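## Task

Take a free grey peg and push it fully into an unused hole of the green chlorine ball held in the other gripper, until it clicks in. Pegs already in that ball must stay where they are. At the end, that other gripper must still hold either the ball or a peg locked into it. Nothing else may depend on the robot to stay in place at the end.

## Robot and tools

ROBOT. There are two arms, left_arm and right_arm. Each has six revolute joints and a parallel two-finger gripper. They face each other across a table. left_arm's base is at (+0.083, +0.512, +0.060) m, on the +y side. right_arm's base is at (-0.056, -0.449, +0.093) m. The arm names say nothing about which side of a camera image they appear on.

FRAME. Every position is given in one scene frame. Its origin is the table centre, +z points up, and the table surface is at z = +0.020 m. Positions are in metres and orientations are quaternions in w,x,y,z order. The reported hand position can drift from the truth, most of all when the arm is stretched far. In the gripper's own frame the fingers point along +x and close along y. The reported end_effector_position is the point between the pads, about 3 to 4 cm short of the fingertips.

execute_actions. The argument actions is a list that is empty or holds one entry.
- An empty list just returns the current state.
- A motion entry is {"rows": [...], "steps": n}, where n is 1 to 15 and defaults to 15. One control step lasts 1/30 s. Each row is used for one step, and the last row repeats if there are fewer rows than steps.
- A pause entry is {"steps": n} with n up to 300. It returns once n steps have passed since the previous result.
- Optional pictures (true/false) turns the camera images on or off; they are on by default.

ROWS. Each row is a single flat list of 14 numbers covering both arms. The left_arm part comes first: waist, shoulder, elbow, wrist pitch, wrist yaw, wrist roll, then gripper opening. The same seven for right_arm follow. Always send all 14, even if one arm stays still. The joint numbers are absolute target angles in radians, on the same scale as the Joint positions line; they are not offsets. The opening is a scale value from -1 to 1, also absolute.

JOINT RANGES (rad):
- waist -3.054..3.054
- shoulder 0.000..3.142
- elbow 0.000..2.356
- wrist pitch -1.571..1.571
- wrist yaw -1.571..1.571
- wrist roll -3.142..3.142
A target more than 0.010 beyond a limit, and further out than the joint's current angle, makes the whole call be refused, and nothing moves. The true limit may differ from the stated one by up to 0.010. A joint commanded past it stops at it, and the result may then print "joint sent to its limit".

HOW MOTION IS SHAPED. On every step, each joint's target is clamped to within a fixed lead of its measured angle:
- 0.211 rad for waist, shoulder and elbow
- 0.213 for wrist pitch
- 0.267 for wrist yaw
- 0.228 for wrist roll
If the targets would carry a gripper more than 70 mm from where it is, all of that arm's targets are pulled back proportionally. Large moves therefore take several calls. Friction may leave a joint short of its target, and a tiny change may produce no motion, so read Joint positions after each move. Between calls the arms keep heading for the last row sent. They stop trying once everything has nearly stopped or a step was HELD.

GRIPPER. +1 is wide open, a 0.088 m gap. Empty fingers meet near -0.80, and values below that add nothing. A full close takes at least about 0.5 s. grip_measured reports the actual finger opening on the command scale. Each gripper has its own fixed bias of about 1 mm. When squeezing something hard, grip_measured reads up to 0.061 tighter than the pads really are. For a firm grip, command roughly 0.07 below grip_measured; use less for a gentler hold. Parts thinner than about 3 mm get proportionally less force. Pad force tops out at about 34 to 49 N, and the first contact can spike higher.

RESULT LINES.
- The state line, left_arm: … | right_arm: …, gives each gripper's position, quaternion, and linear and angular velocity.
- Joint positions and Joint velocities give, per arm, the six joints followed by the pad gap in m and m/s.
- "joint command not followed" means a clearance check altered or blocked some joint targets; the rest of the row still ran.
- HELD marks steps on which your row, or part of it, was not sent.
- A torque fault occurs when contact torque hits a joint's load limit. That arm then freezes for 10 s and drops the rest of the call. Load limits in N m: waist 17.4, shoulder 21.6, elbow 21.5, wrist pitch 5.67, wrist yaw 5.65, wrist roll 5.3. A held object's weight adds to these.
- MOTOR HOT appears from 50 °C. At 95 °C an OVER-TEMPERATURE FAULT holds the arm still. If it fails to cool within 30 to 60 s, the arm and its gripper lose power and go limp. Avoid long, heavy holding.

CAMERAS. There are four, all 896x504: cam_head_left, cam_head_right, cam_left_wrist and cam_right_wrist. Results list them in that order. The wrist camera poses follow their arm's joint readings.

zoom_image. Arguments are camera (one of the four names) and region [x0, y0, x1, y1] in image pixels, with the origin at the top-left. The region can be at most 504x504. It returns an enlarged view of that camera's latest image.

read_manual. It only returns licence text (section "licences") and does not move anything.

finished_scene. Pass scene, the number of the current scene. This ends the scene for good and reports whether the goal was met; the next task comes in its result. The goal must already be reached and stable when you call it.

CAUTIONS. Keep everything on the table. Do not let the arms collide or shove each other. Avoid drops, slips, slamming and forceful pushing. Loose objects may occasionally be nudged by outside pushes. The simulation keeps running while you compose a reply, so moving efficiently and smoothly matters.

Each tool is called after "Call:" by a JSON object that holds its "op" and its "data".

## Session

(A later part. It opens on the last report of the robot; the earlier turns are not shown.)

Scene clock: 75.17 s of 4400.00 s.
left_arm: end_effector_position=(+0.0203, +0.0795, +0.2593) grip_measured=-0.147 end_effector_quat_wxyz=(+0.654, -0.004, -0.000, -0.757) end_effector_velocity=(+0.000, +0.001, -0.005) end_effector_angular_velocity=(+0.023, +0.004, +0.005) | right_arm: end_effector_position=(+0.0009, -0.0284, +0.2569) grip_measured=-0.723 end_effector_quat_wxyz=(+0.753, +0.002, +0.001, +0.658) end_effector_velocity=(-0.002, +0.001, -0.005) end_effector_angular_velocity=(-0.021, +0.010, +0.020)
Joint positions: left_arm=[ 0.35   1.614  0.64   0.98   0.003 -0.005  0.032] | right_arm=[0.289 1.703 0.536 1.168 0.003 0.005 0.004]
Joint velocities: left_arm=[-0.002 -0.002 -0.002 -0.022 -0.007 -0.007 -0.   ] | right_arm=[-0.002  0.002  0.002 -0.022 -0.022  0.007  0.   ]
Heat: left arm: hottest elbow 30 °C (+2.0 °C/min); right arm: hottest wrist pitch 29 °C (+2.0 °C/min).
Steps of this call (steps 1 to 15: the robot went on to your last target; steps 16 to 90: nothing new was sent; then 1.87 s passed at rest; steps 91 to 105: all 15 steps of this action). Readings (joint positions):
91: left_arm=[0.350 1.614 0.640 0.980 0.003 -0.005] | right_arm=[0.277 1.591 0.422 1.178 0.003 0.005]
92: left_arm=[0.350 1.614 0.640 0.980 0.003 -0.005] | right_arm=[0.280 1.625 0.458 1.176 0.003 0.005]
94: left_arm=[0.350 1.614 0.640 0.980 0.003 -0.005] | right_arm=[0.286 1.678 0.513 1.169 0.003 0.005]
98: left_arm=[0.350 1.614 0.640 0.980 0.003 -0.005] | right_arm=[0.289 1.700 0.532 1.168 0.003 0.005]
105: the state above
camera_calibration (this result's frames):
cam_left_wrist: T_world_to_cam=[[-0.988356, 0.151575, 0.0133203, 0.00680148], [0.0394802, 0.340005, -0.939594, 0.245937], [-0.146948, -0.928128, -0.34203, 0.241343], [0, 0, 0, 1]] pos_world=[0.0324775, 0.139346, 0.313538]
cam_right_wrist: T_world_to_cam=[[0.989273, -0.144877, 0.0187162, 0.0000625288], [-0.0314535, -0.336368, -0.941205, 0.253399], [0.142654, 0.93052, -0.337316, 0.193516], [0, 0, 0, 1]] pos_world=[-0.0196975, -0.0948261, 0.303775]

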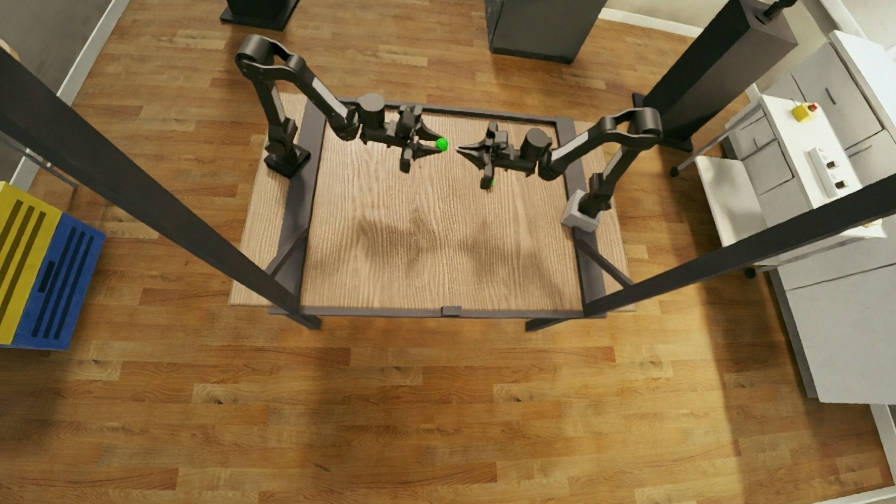

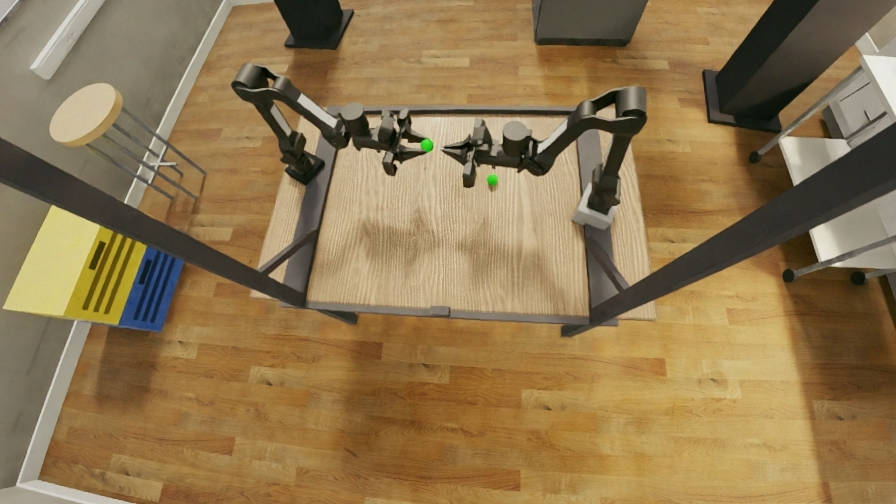

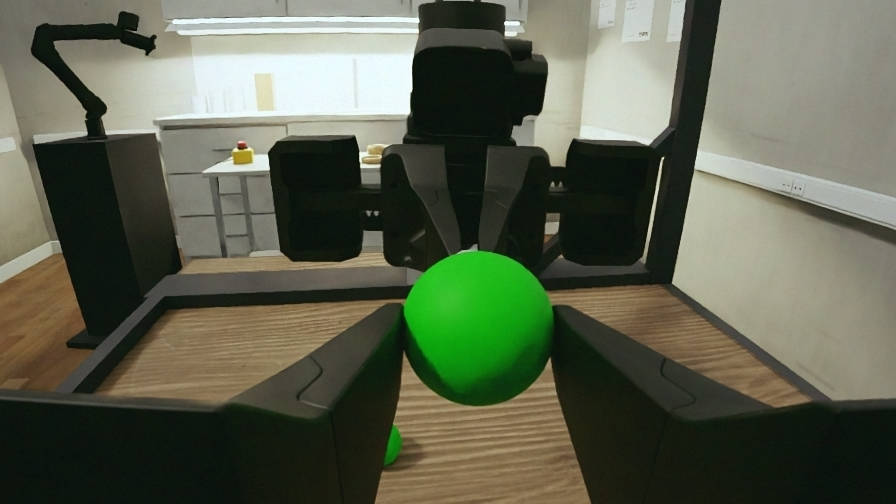

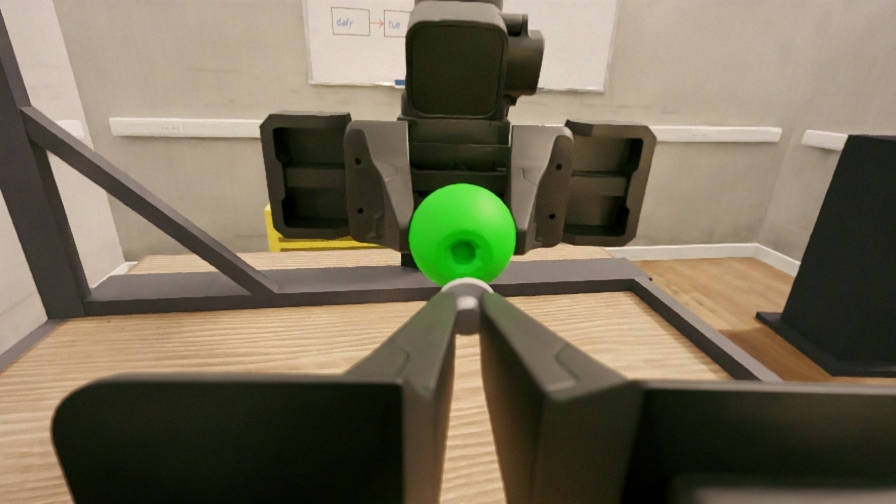

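Call:
{"op": "execute_actions", "data": {"actions": [{"rows":[[0.351,1.621,0.636,0.98,0,0,-0.22,0.292,1.736,0.606,1.133,0,0,-0.79]]}]}}

Call:
{"op": "zoom_image", "data": {"camera": "cam_right_wrist", "region": [380, 180, 560, 350]}}

Call:
{"op": "zoom_image", "data": {"camera": "cam_head_right", "region": [400, 125, 470, 170]}}

Call:
{"op": "zoom_image", "data": {"camera": "cam_head_left", "region": [415, 125, 485, 170]}}

Scene clock: 80.37 s of 4400.00 s.
left_arm: end_effector_position=(+0.0203, +0.0795, +0.2593) grip_measured=-0.147 end_effector_quat_wxyz=(+0.654, -0.004, -0.000, -0.757) end_effector_velocity=(+0.000, +0.001, -0.004) end_effector_angular_velocity=(+0.015, +0.020, +0.005) | right_arm: end_effector_position=(+0.0026, -0.0156, +0.2611) grip_measured=-0.723 end_effector_quat_wxyz=(+0.753, +0.002, +0.001, +0.658) end_effector_velocity=(-0.004, +0.001, -0.003) end_effector_angular_velocity=(-0.020, -0.020, +0.024)
Joint positions: left_arm=[ 0.35   1.614  0.64   0.98   0.003 -0.005  0.032] | right_arm=[0.289 1.727 0.594 1.134 0.003 0.005 0.004]
Joint velocities: left_arm=[-0.002 -0.002 -0.007 -0.007 -0.007 -0.022 -0.   ] | right_arm=[ 0.002 -0.002  0.002 -0.022 -0.022 -0.022  0.   ]
Heat: left arm: hottest elbow 30 °C (+2.0 °C/min); right arm: hottest wrist pitch 30 °C (+2.0 °C/min).
Steps of this call (steps 1 to 15: the robot went on to your last target; steps 16 to 90: nothing new was sent; then 1.70 s passed at rest; steps 91 to 105: all 15 steps of this action). Readings (joint positions):
91: left_arm=[0.350 1.614 0.640 0.980 0.003 -0.005] | right_arm=[0.289 1.707 0.545 1.159 0.003 0.005]
92: left_arm=[0.350 1.614 0.640 0.980 0.003 -0.005] | right_arm=[0.289 1.714 0.561 1.149 0.003 0.005]
94: left_arm=[0.350 1.614 0.640 0.980 0.003 -0.005] | right_arm=[0.289 1.724 0.583 1.141 0.003 0.005]
98: left_arm=[0.350 1.614 0.640 0.980 0.003 -0.005] | right_arm=[0.289 1.726 0.594 1.136 0.003 0.005]
105: the state above
camera_calibration (this result's frames):
cam_left_wrist: T_world_to_cam=[[-0.988356, 0.151575, 0.0133203, 0.00680148], [0.0394802, 0.340005, -0.939594, 0.245937], [-0.146948, -0.928128, -0.34203, 0.241343], [0, 0, 0, 1]] pos_world=[0.0324775, 0.139346, 0.313538]
cam_right_wrist: T_world_to_cam=[[0.989274, -0.14487, 0.0187212, 0.000152402], [-0.0315009, -0.336724, -0.941076, 0.26169], [0.142637, 0.930392, -0.337675, 0.182823], [0, 0, 0, 1]] pos_world=[-0.0179847, -0.081958, 0.308002]

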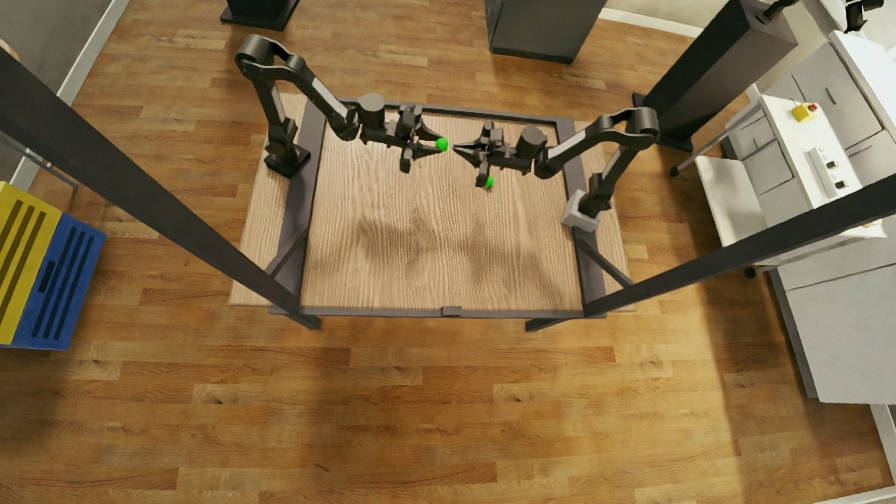

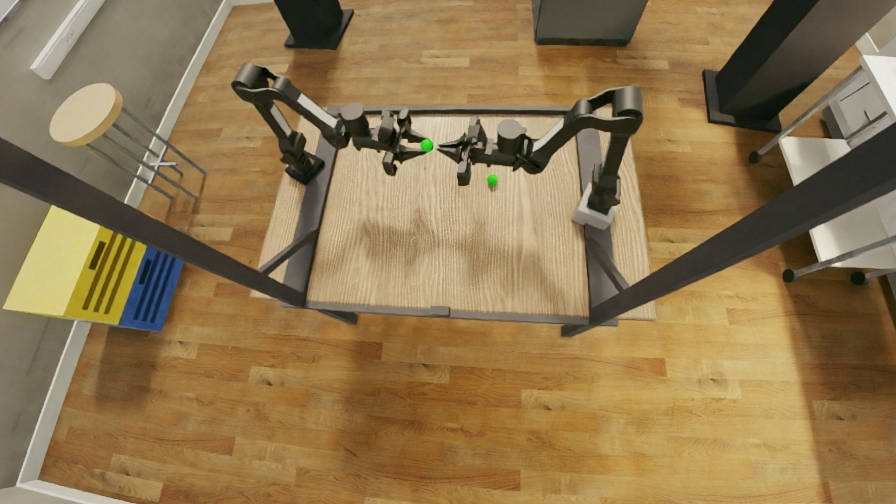

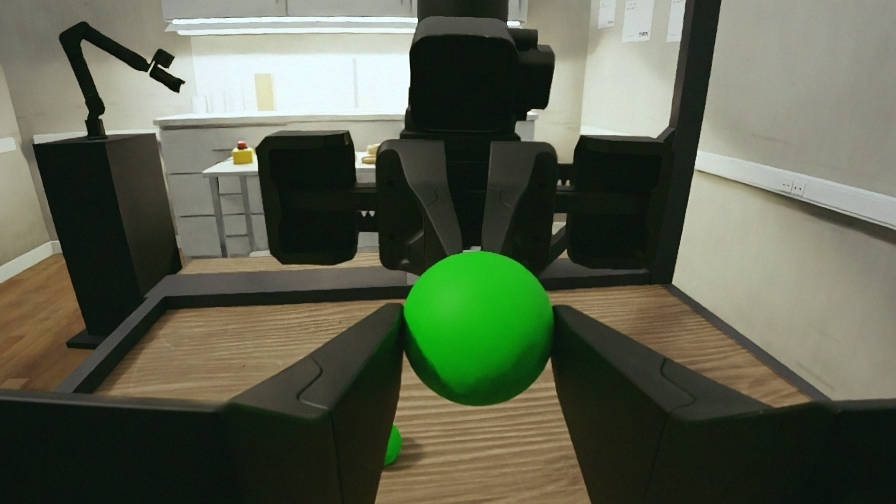

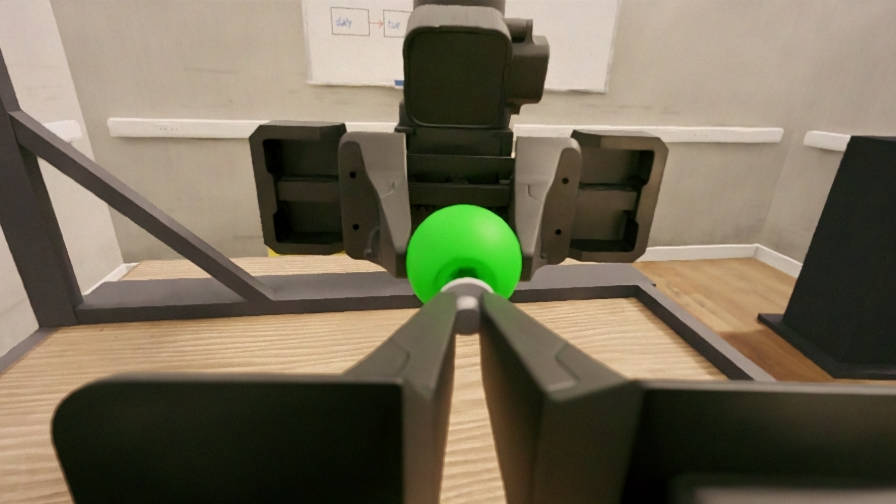

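Region (380, 180, 560, 350) of cam_right_wrist's 896x504 image, scaled by 2.800, with more detail than that image has.

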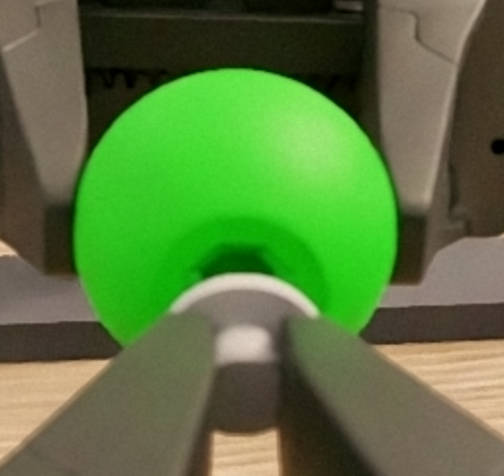

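Region (400, 125, 470, 170) of cam_head_right's 896x504 image, scaled by 7.200, with more detail than that image has; it fills the top 324 rows of this view, and the rest is white.

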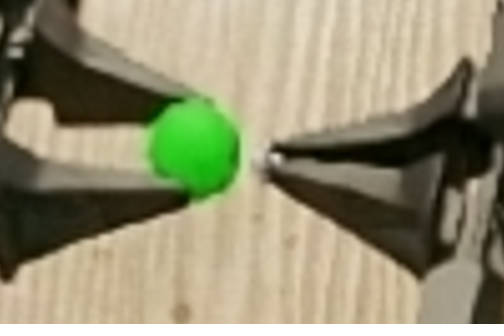

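Region (415, 125, 485, 170) of cam_head_left's 896x504 image, scaled by 7.200, with more detail than that image has; it fills the top 324 rows of this view, and the rest is white.

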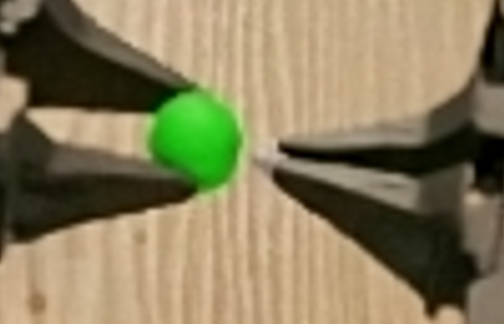

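Call:
{"op": "execute_actions", "data": {"actions": [{"rows":[[0.351,1.621,0.636,0.98,0,0,-0.22,0.292,1.742,0.614,1.132,0,0,-0.79],[0.351,1.621,0.636,0.98,0,0,-0.22,0.292,1.748,0.622,1.13,0,0,-0.79],[0.351,1.621,0.636,0.98,0,0,-0.22,0.292,1.753,0.628,1.129,0,0,-0.79],[0.351,1.621,0.636,0.98,0,0,-0.22,0.292,1.756,0.632,1.128,0,0,-0.79],[0.351,1.621,0.636,0.98,0,0,-0.22,0.292,1.76,0.637,1.127,0,0,-0.79],[0.351,1.621,0.636,0.98,0,0,-0.22,0.292,1.763,0.641,1.126,0,0,-0.79],[0.351,1.621,0.636,0.98,0,0,-0.22,0.292,1.766,0.645,1.125,0,0,-0.79]]}]}}

Call:
{"op": "zoom_image", "data": {"camera": "cam_right_wrist", "region": [380, 180, 560, 350]}}

Call:
{"op": "zoom_image", "data": {"camera": "cam_head_left", "region": [415, 125, 485, 170]}}

Scene clock: 87.37 s of 4400.00 s.
left_arm: end_effector_position=(+0.0203, +0.0795, +0.2593) grip_measured=-0.147 end_effector_quat_wxyz=(+0.654, -0.004, -0.000, -0.757) end_effector_velocity=(+0.005, +0.001, -0.007) end_effector_angular_velocity=(+0.028, +0.004, +0.024) | right_arm: end_effector_position=(+0.0038, -0.0066, +0.2614) grip_measured=-0.723 end_effector_quat_wxyz=(+0.753, +0.002, +0.001, +0.658) end_effector_velocity=(-0.000, -0.001, -0.001) end_effector_angular_velocity=(-0.008, -0.006, +0.015)
Joint positions: left_arm=[ 0.35   1.614  0.64   0.98   0.003 -0.005  0.032] | right_arm=[0.289 1.756 0.631 1.127 0.003 0.005 0.004]
Joint velocities: left_arm=[ 0.002 -0.002 -0.007 -0.022 -0.022 -0.007 -0.   ] | right_arm=[-0.007 -0.002 -0.002 -0.007 -0.022 -0.007 -0.   ]
Heat: left arm: hottest elbow 30 °C (+2.0 °C/min); right arm: hottest wrist pitch 30 °C (+2.0 °C/min).
Steps of this call (steps 1 to 15: the robot went on to your last target; steps 16 to 90: nothing new was sent; then 3.50 s passed at rest; steps 91 to 105: all 15 steps of this action). Readings (joint positions):
91: left_arm=[0.350 1.614 0.640 0.980 0.003 -0.005] | right_arm=[0.289 1.728 0.595 1.134 0.003 0.005]
92: left_arm=[0.350 1.614 0.640 0.980 0.003 -0.005] | right_arm=[0.289 1.731 0.598 1.133 0.003 0.005]
94: left_arm=[0.350 1.614 0.640 0.980 0.003 -0.005] | right_arm=[0.289 1.739 0.609 1.131 0.003 0.005]
98: left_arm=[0.350 1.614 0.640 0.980 0.003 -0.005] | right_arm=[0.289 1.753 0.627 1.127 0.003 0.005]
105: the state above
camera_calibration (this result's frames):
cam_left_wrist: T_world_to_cam=[[-0.988356, 0.151575, 0.0133203, 0.00680148], [0.0394802, 0.340005, -0.939594, 0.245937], [-0.146948, -0.928128, -0.34203, 0.241343], [0, 0, 0, 1]] pos_world=[0.0324775, 0.139346, 0.313538]
cam_right_wrist: T_world_to_cam=[[0.989271, -0.144891, 0.0187062, 0.000269432], [-0.0313588, -0.335656, -0.941463, 0.265151], [0.142688, 0.930775, -0.336598, 0.174094], [0, 0, 0, 1]] pos_world=[-0.0167929, -0.0730039, 0.308225]

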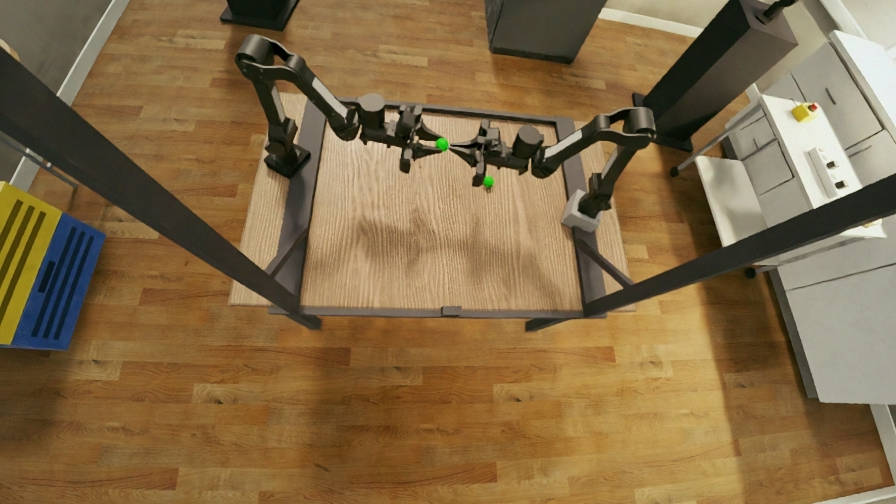

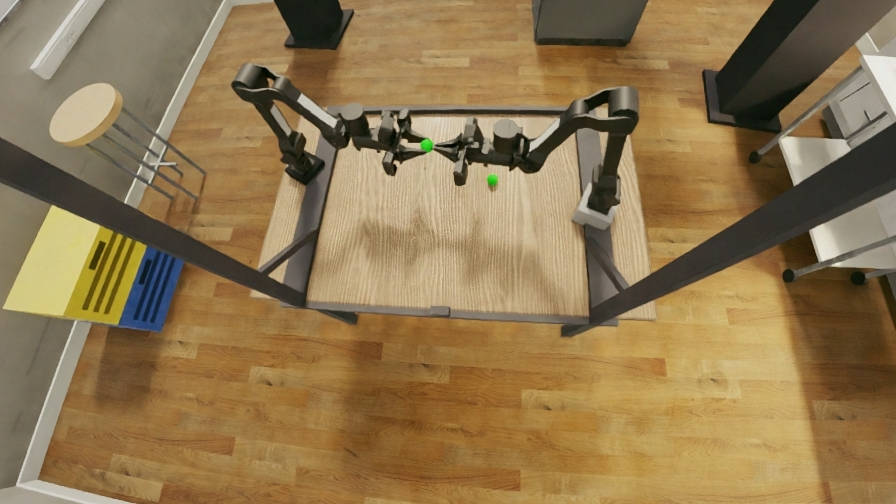

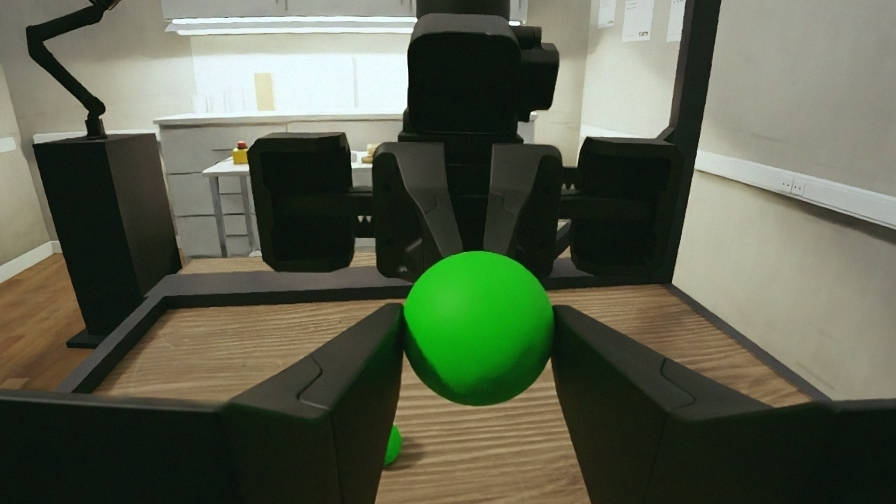

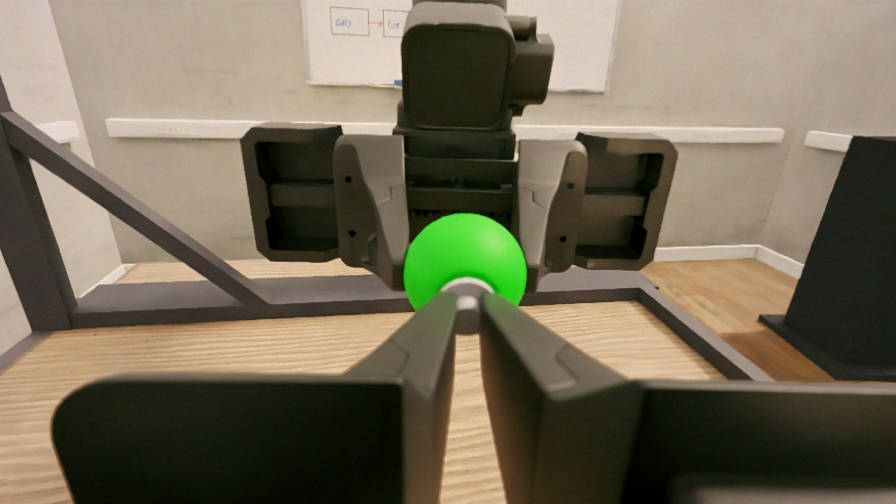

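Region (380, 180, 560, 350) of cam_right_wrist's 896x504 image, scaled by 2.800, with more detail than that image has.

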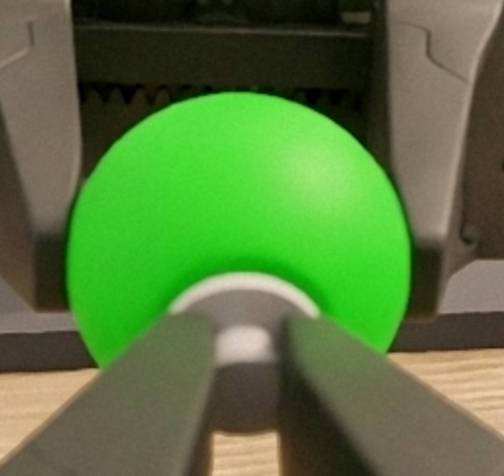

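Region (415, 125, 485, 170) of cam_head_left's 896x504 image, scaled by 7.200, with more detail than that image has; it fills the top 324 rows of this view, and the rest is white.

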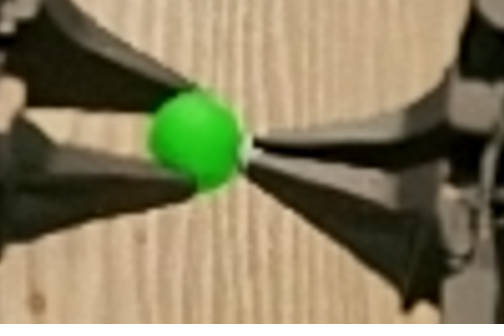

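Seems entering. Push further.

Call:
{"op": "execute_actions", "data": {"actions": [{"rows":[[0.351,1.621,0.636,0.98,0,0,-0.22,0.292,1.77,0.651,1.124,0,0,-0.79],[0.351,1.621,0.636,0.98,0,0,-0.22,0.292,1.774,0.657,1.123,0,0,-0.79],[0.351,1.621,0.636,0.98,0,0,-0.22,0.292,1.778,0.663,1.122,0,0,-0.79],[0.351,1.621,0.636,0.98,0,0,-0.22,0.292,1.782,0.669,1.122,0,0,-0.79]]}]}}

Call:
{"op": "zoom_image", "data": {"camera": "cam_head_left", "region": [415, 125, 485, 170]}}

Scene clock: 91.67 s of 4400.00 s.
left_arm: end_effector_position=(+0.0201, +0.0799, +0.2584) grip_measured=-0.147 end_effector_quat_wxyz=(+0.654, -0.003, +0.001, -0.757) end_effector_velocity=(+0.002, +0.000, -0.002) end_effector_angular_velocity=(+0.008, +0.006, +0.020) | right_arm: end_effector_position=(+0.0042, -0.0033, +0.2604) grip_measured=-0.723 end_effector_quat_wxyz=(+0.753, +0.002, +0.002, +0.658) end_effector_velocity=(+0.002, -0.001, +0.002) end_effector_angular_velocity=(+0.006, -0.008, -0.010)
Joint positions: left_arm=[ 0.35   1.614  0.638  0.979  0.003 -0.005  0.032] | right_arm=[0.289 1.768 0.644 1.124 0.003 0.005 0.004]
Joint velocities: left_arm=[-0.002 -0.002 -0.002 -0.007 -0.022 -0.007 -0.   ] | right_arm=[-0.002 -0.002 -0.002  0.007  0.007 -0.007 -0.   ]
Heat: left arm: hottest wrist pitch 31 °C (+2.0 °C/min); right arm: hottest wrist pitch 30 °C (+1.0 °C/min).
Steps of this call (steps 1 to 15: the robot went on to your last target; steps 16 to 90: nothing new was sent; then 0.80 s passed at rest; steps 91 to 105: all 15 steps of this action). Readings (joint positions):
91: left_arm=[0.350 1.614 0.640 0.980 0.003 -0.005] | right_arm=[0.289 1.757 0.632 1.126 0.003 0.005]
92: left_arm=[0.350 1.614 0.640 0.980 0.003 -0.005] | right_arm=[0.289 1.758 0.633 1.126 0.003 0.005]
94: left_arm=[0.350 1.614 0.640 0.980 0.003 -0.005] | right_arm=[0.289 1.763 0.640 1.125 0.003 0.005]
98: left_arm=[0.350 1.614 0.639 0.979 0.003 -0.005] | right_arm=[0.289 1.768 0.643 1.124 0.003 0.005]
105: the state above
camera_calibration (this result's frames):
cam_left_wrist: T_world_to_cam=[[-0.988244, 0.152299, 0.0133409, 0.0065205], [0.040048, 0.342102, -0.938809, 0.244639], [-0.147543, -0.927238, -0.34418, 0.241845], [0, 0, 0, 1]] pos_world=[0.0323291, 0.139563, 0.312821]
cam_right_wrist: T_world_to_cam=[[0.989276, -0.144849, 0.0187362, 0.000323677], [-0.031643, -0.337791, -0.940689, 0.265128], [0.142586, 0.930009, -0.338752, 0.171201], [0, 0, 0, 1]] pos_world=[-0.0163416, -0.0696133, 0.307392]

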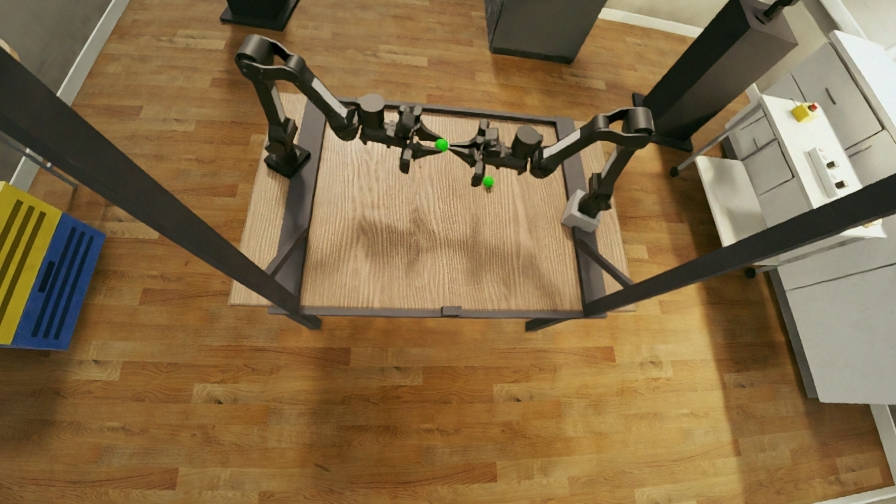

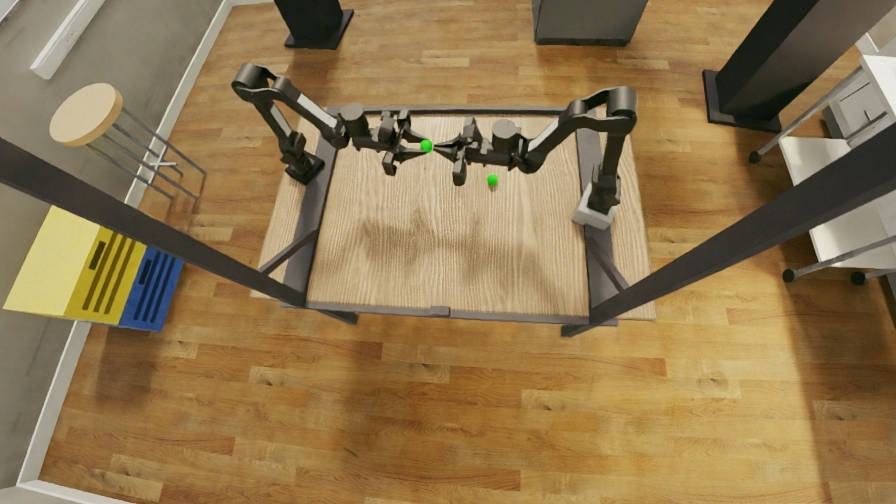

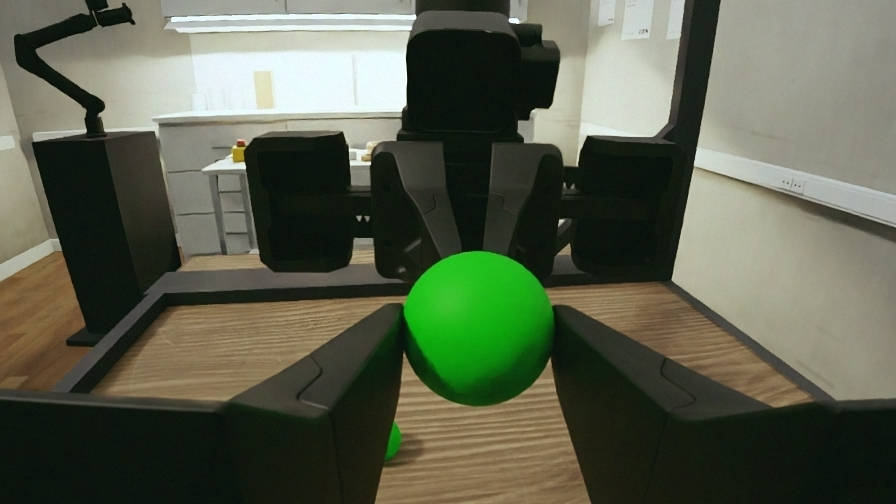

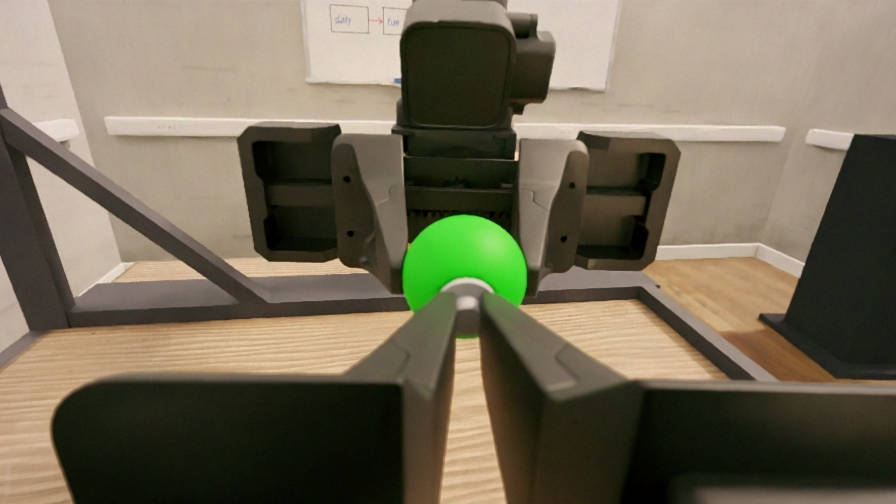

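Region (415, 125, 485, 170) of cam_head_left's 896x504 image, scaled by 7.200, with more detail than that image has; it fills the top 324 rows of this view, and the rest is white.

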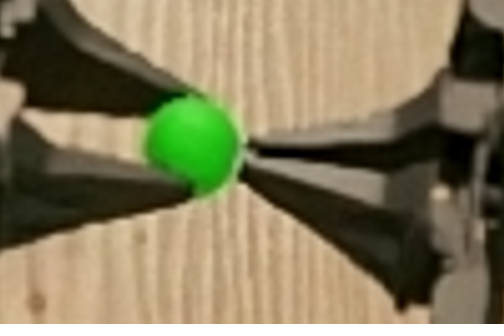

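More force, from both arms.

Call:
{"op": "execute_actions", "data": {"actions": [{"rows":[[0.351,1.626,0.646,0.98,0,0,-0.22,0.292,1.785,0.676,1.122,0,0,-0.79],[0.351,1.631,0.656,0.98,0,0,-0.22,0.292,1.789,0.684,1.122,0,0,-0.79],[0.351,1.637,0.668,0.98,0,0,-0.22,0.292,1.793,0.694,1.122,0,0,-0.79]]}]}}

Call:
{"op": "zoom_image", "data": {"camera": "cam_right_wrist", "region": [380, 180, 560, 350]}}

Call:
{"op": "zoom_image", "data": {"camera": "cam_head_right", "region": [400, 125, 470, 170]}}

Scene clock: 96.27 s of 4400.00 s.
left_arm: end_effector_position=(+0.0201, +0.0799, +0.2581) grip_measured=-0.147 end_effector_quat_wxyz=(+0.654, -0.002, +0.001, -0.757) end_effector_velocity=(+0.000, +0.001, -0.003) end_effector_angular_velocity=(+0.020, +0.019, +0.005) | right_arm: end_effector_position=(+0.0045, -0.0014, +0.2598) grip_measured=-0.723 end_effector_quat_wxyz=(+0.753, +0.001, +0.002, +0.658) end_effector_velocity=(-0.000, -0.001, -0.001) end_effector_angular_velocity=(-0.010, -0.021, +0.005)
Joint positions: left_arm=[ 0.35   1.614  0.638  0.978  0.003 -0.005  0.032] | right_arm=[0.289 1.776 0.651 1.123 0.003 0.005 0.004]
Joint velocities: left_arm=[-0.002 -0.007 -0.002 -0.022 -0.007 -0.022 -0.   ] | right_arm=[-0.002 -0.002 -0.002 -0.007 -0.007 -0.022 -0.   ]
Heat: left arm: hottest wrist pitch 31 °C (+2.0 °C/min); right arm: hottest elbow 30 °C (+1.0 °C/min).
Steps of this call (steps 1 to 15: the robot went on to your last target; steps 16 to 90: nothing new was sent; then 1.10 s passed at rest; steps 91 to 105: all 15 steps of this action). Readings (joint positions):
91: left_arm=[0.350 1.614 0.638 0.979 0.003 -0.005] | right_arm=[0.289 1.769 0.644 1.124 0.003 0.005]
92: left_arm=[0.350 1.614 0.638 0.979 0.003 -0.005] | right_arm=[0.289 1.770 0.647 1.123 0.003 0.005]
94: left_arm=[0.350 1.614 0.638 0.979 0.003 -0.005] | right_arm=[0.289 1.774 0.651 1.123 0.003 0.005]
98: left_arm=[0.350 1.614 0.638 0.978 0.003 -0.005] | right_arm=[0.289 1.776 0.651 1.123 0.003 0.005]
105: the state above
camera_calibration (this result's frames):
cam_left_wrist: T_world_to_cam=[[-0.988247, 0.152279, 0.013356, 0.00652272], [0.0402521, 0.34352, -0.938282, 0.244074], [-0.147468, -0.926717, -0.345612, 0.242056], [0, 0, 0, 1]] pos_world=[0.0323171, 0.13948, 0.31258]
cam_right_wrist: T_world_to_cam=[[0.989278, -0.144834, 0.0187461, 0.000357529], [-0.0317376, -0.338502, -0.94043, 0.265195], [0.142552, 0.929752, -0.33947, 0.169338], [0, 0, 0, 1]] pos_world=[-0.0160765, -0.0676215, 0.306875]

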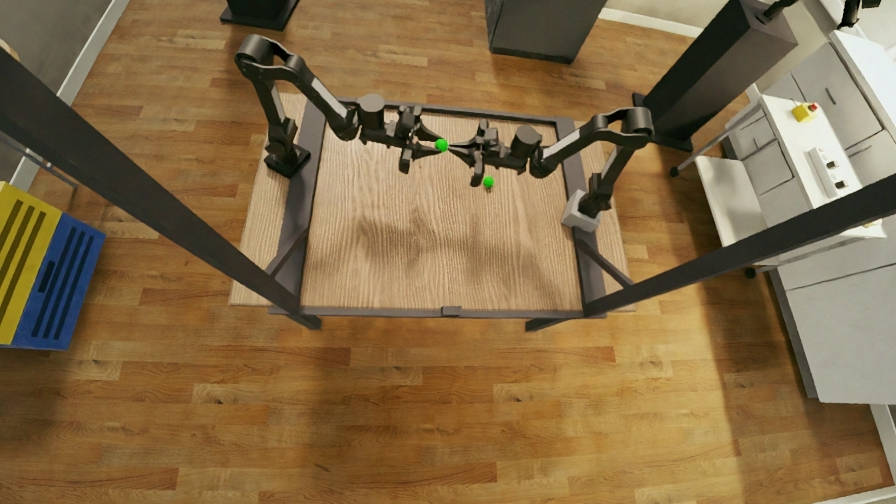

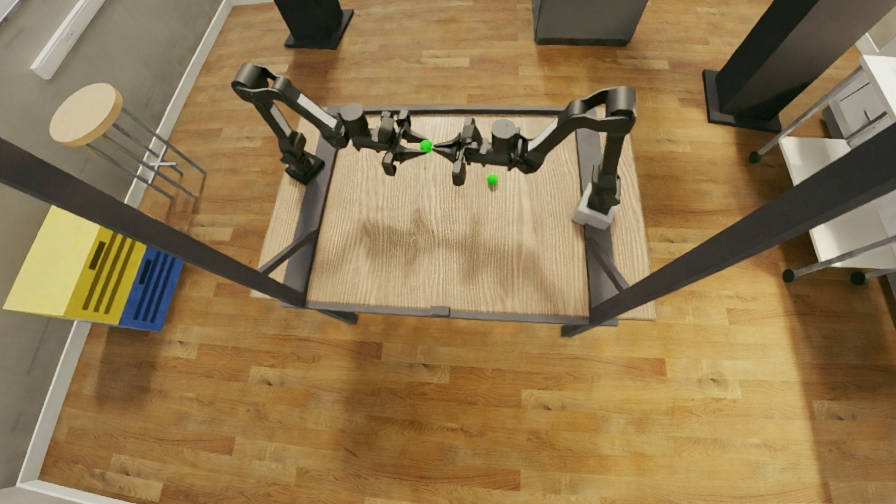

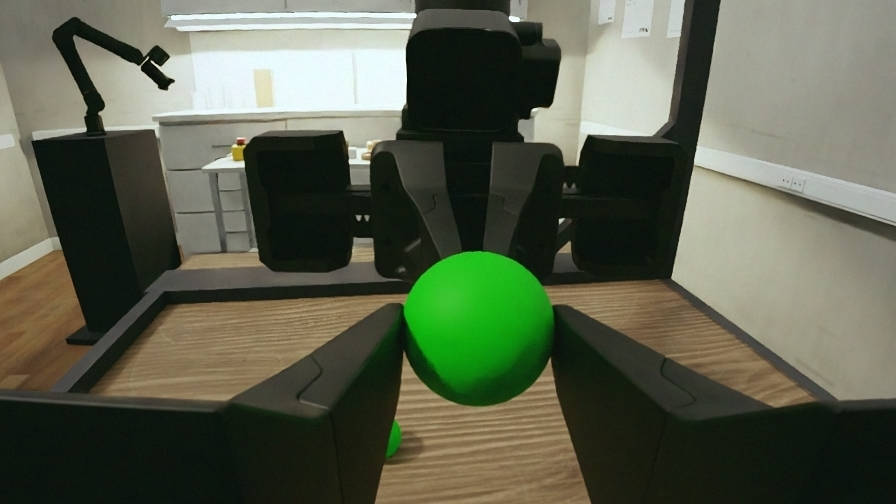

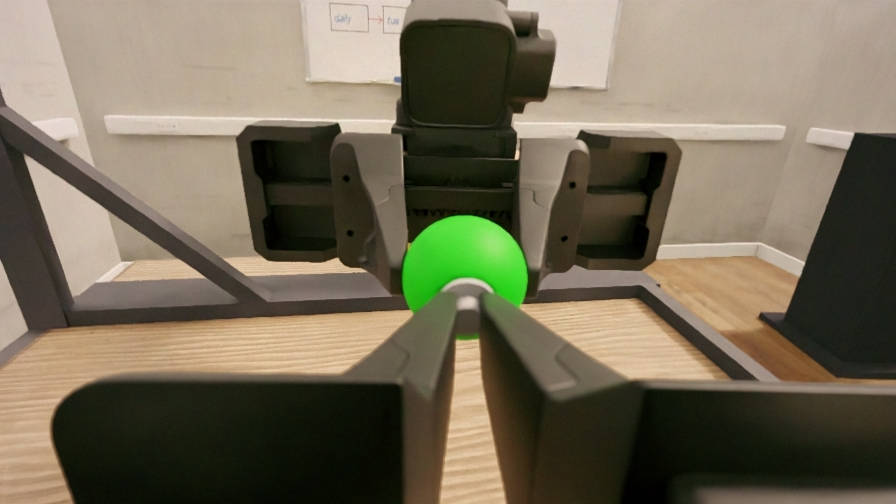

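Region (380, 180, 560, 350) of cam_right_wrist's 896x504 image, scaled by 2.800, with more detail than that image has.

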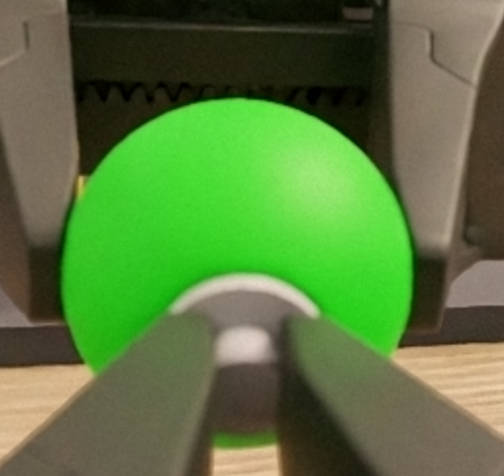

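Region (400, 125, 470, 170) of cam_head_right's 896x504 image, scaled by 7.200, with more detail than that image has; it fills the top 324 rows of this view, and the rest is white.

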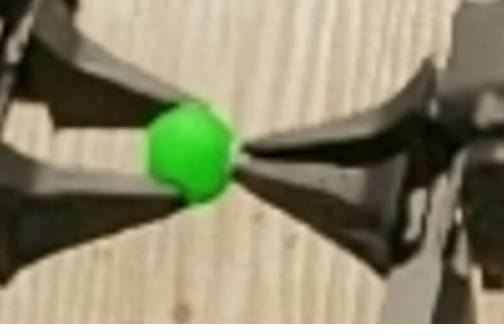

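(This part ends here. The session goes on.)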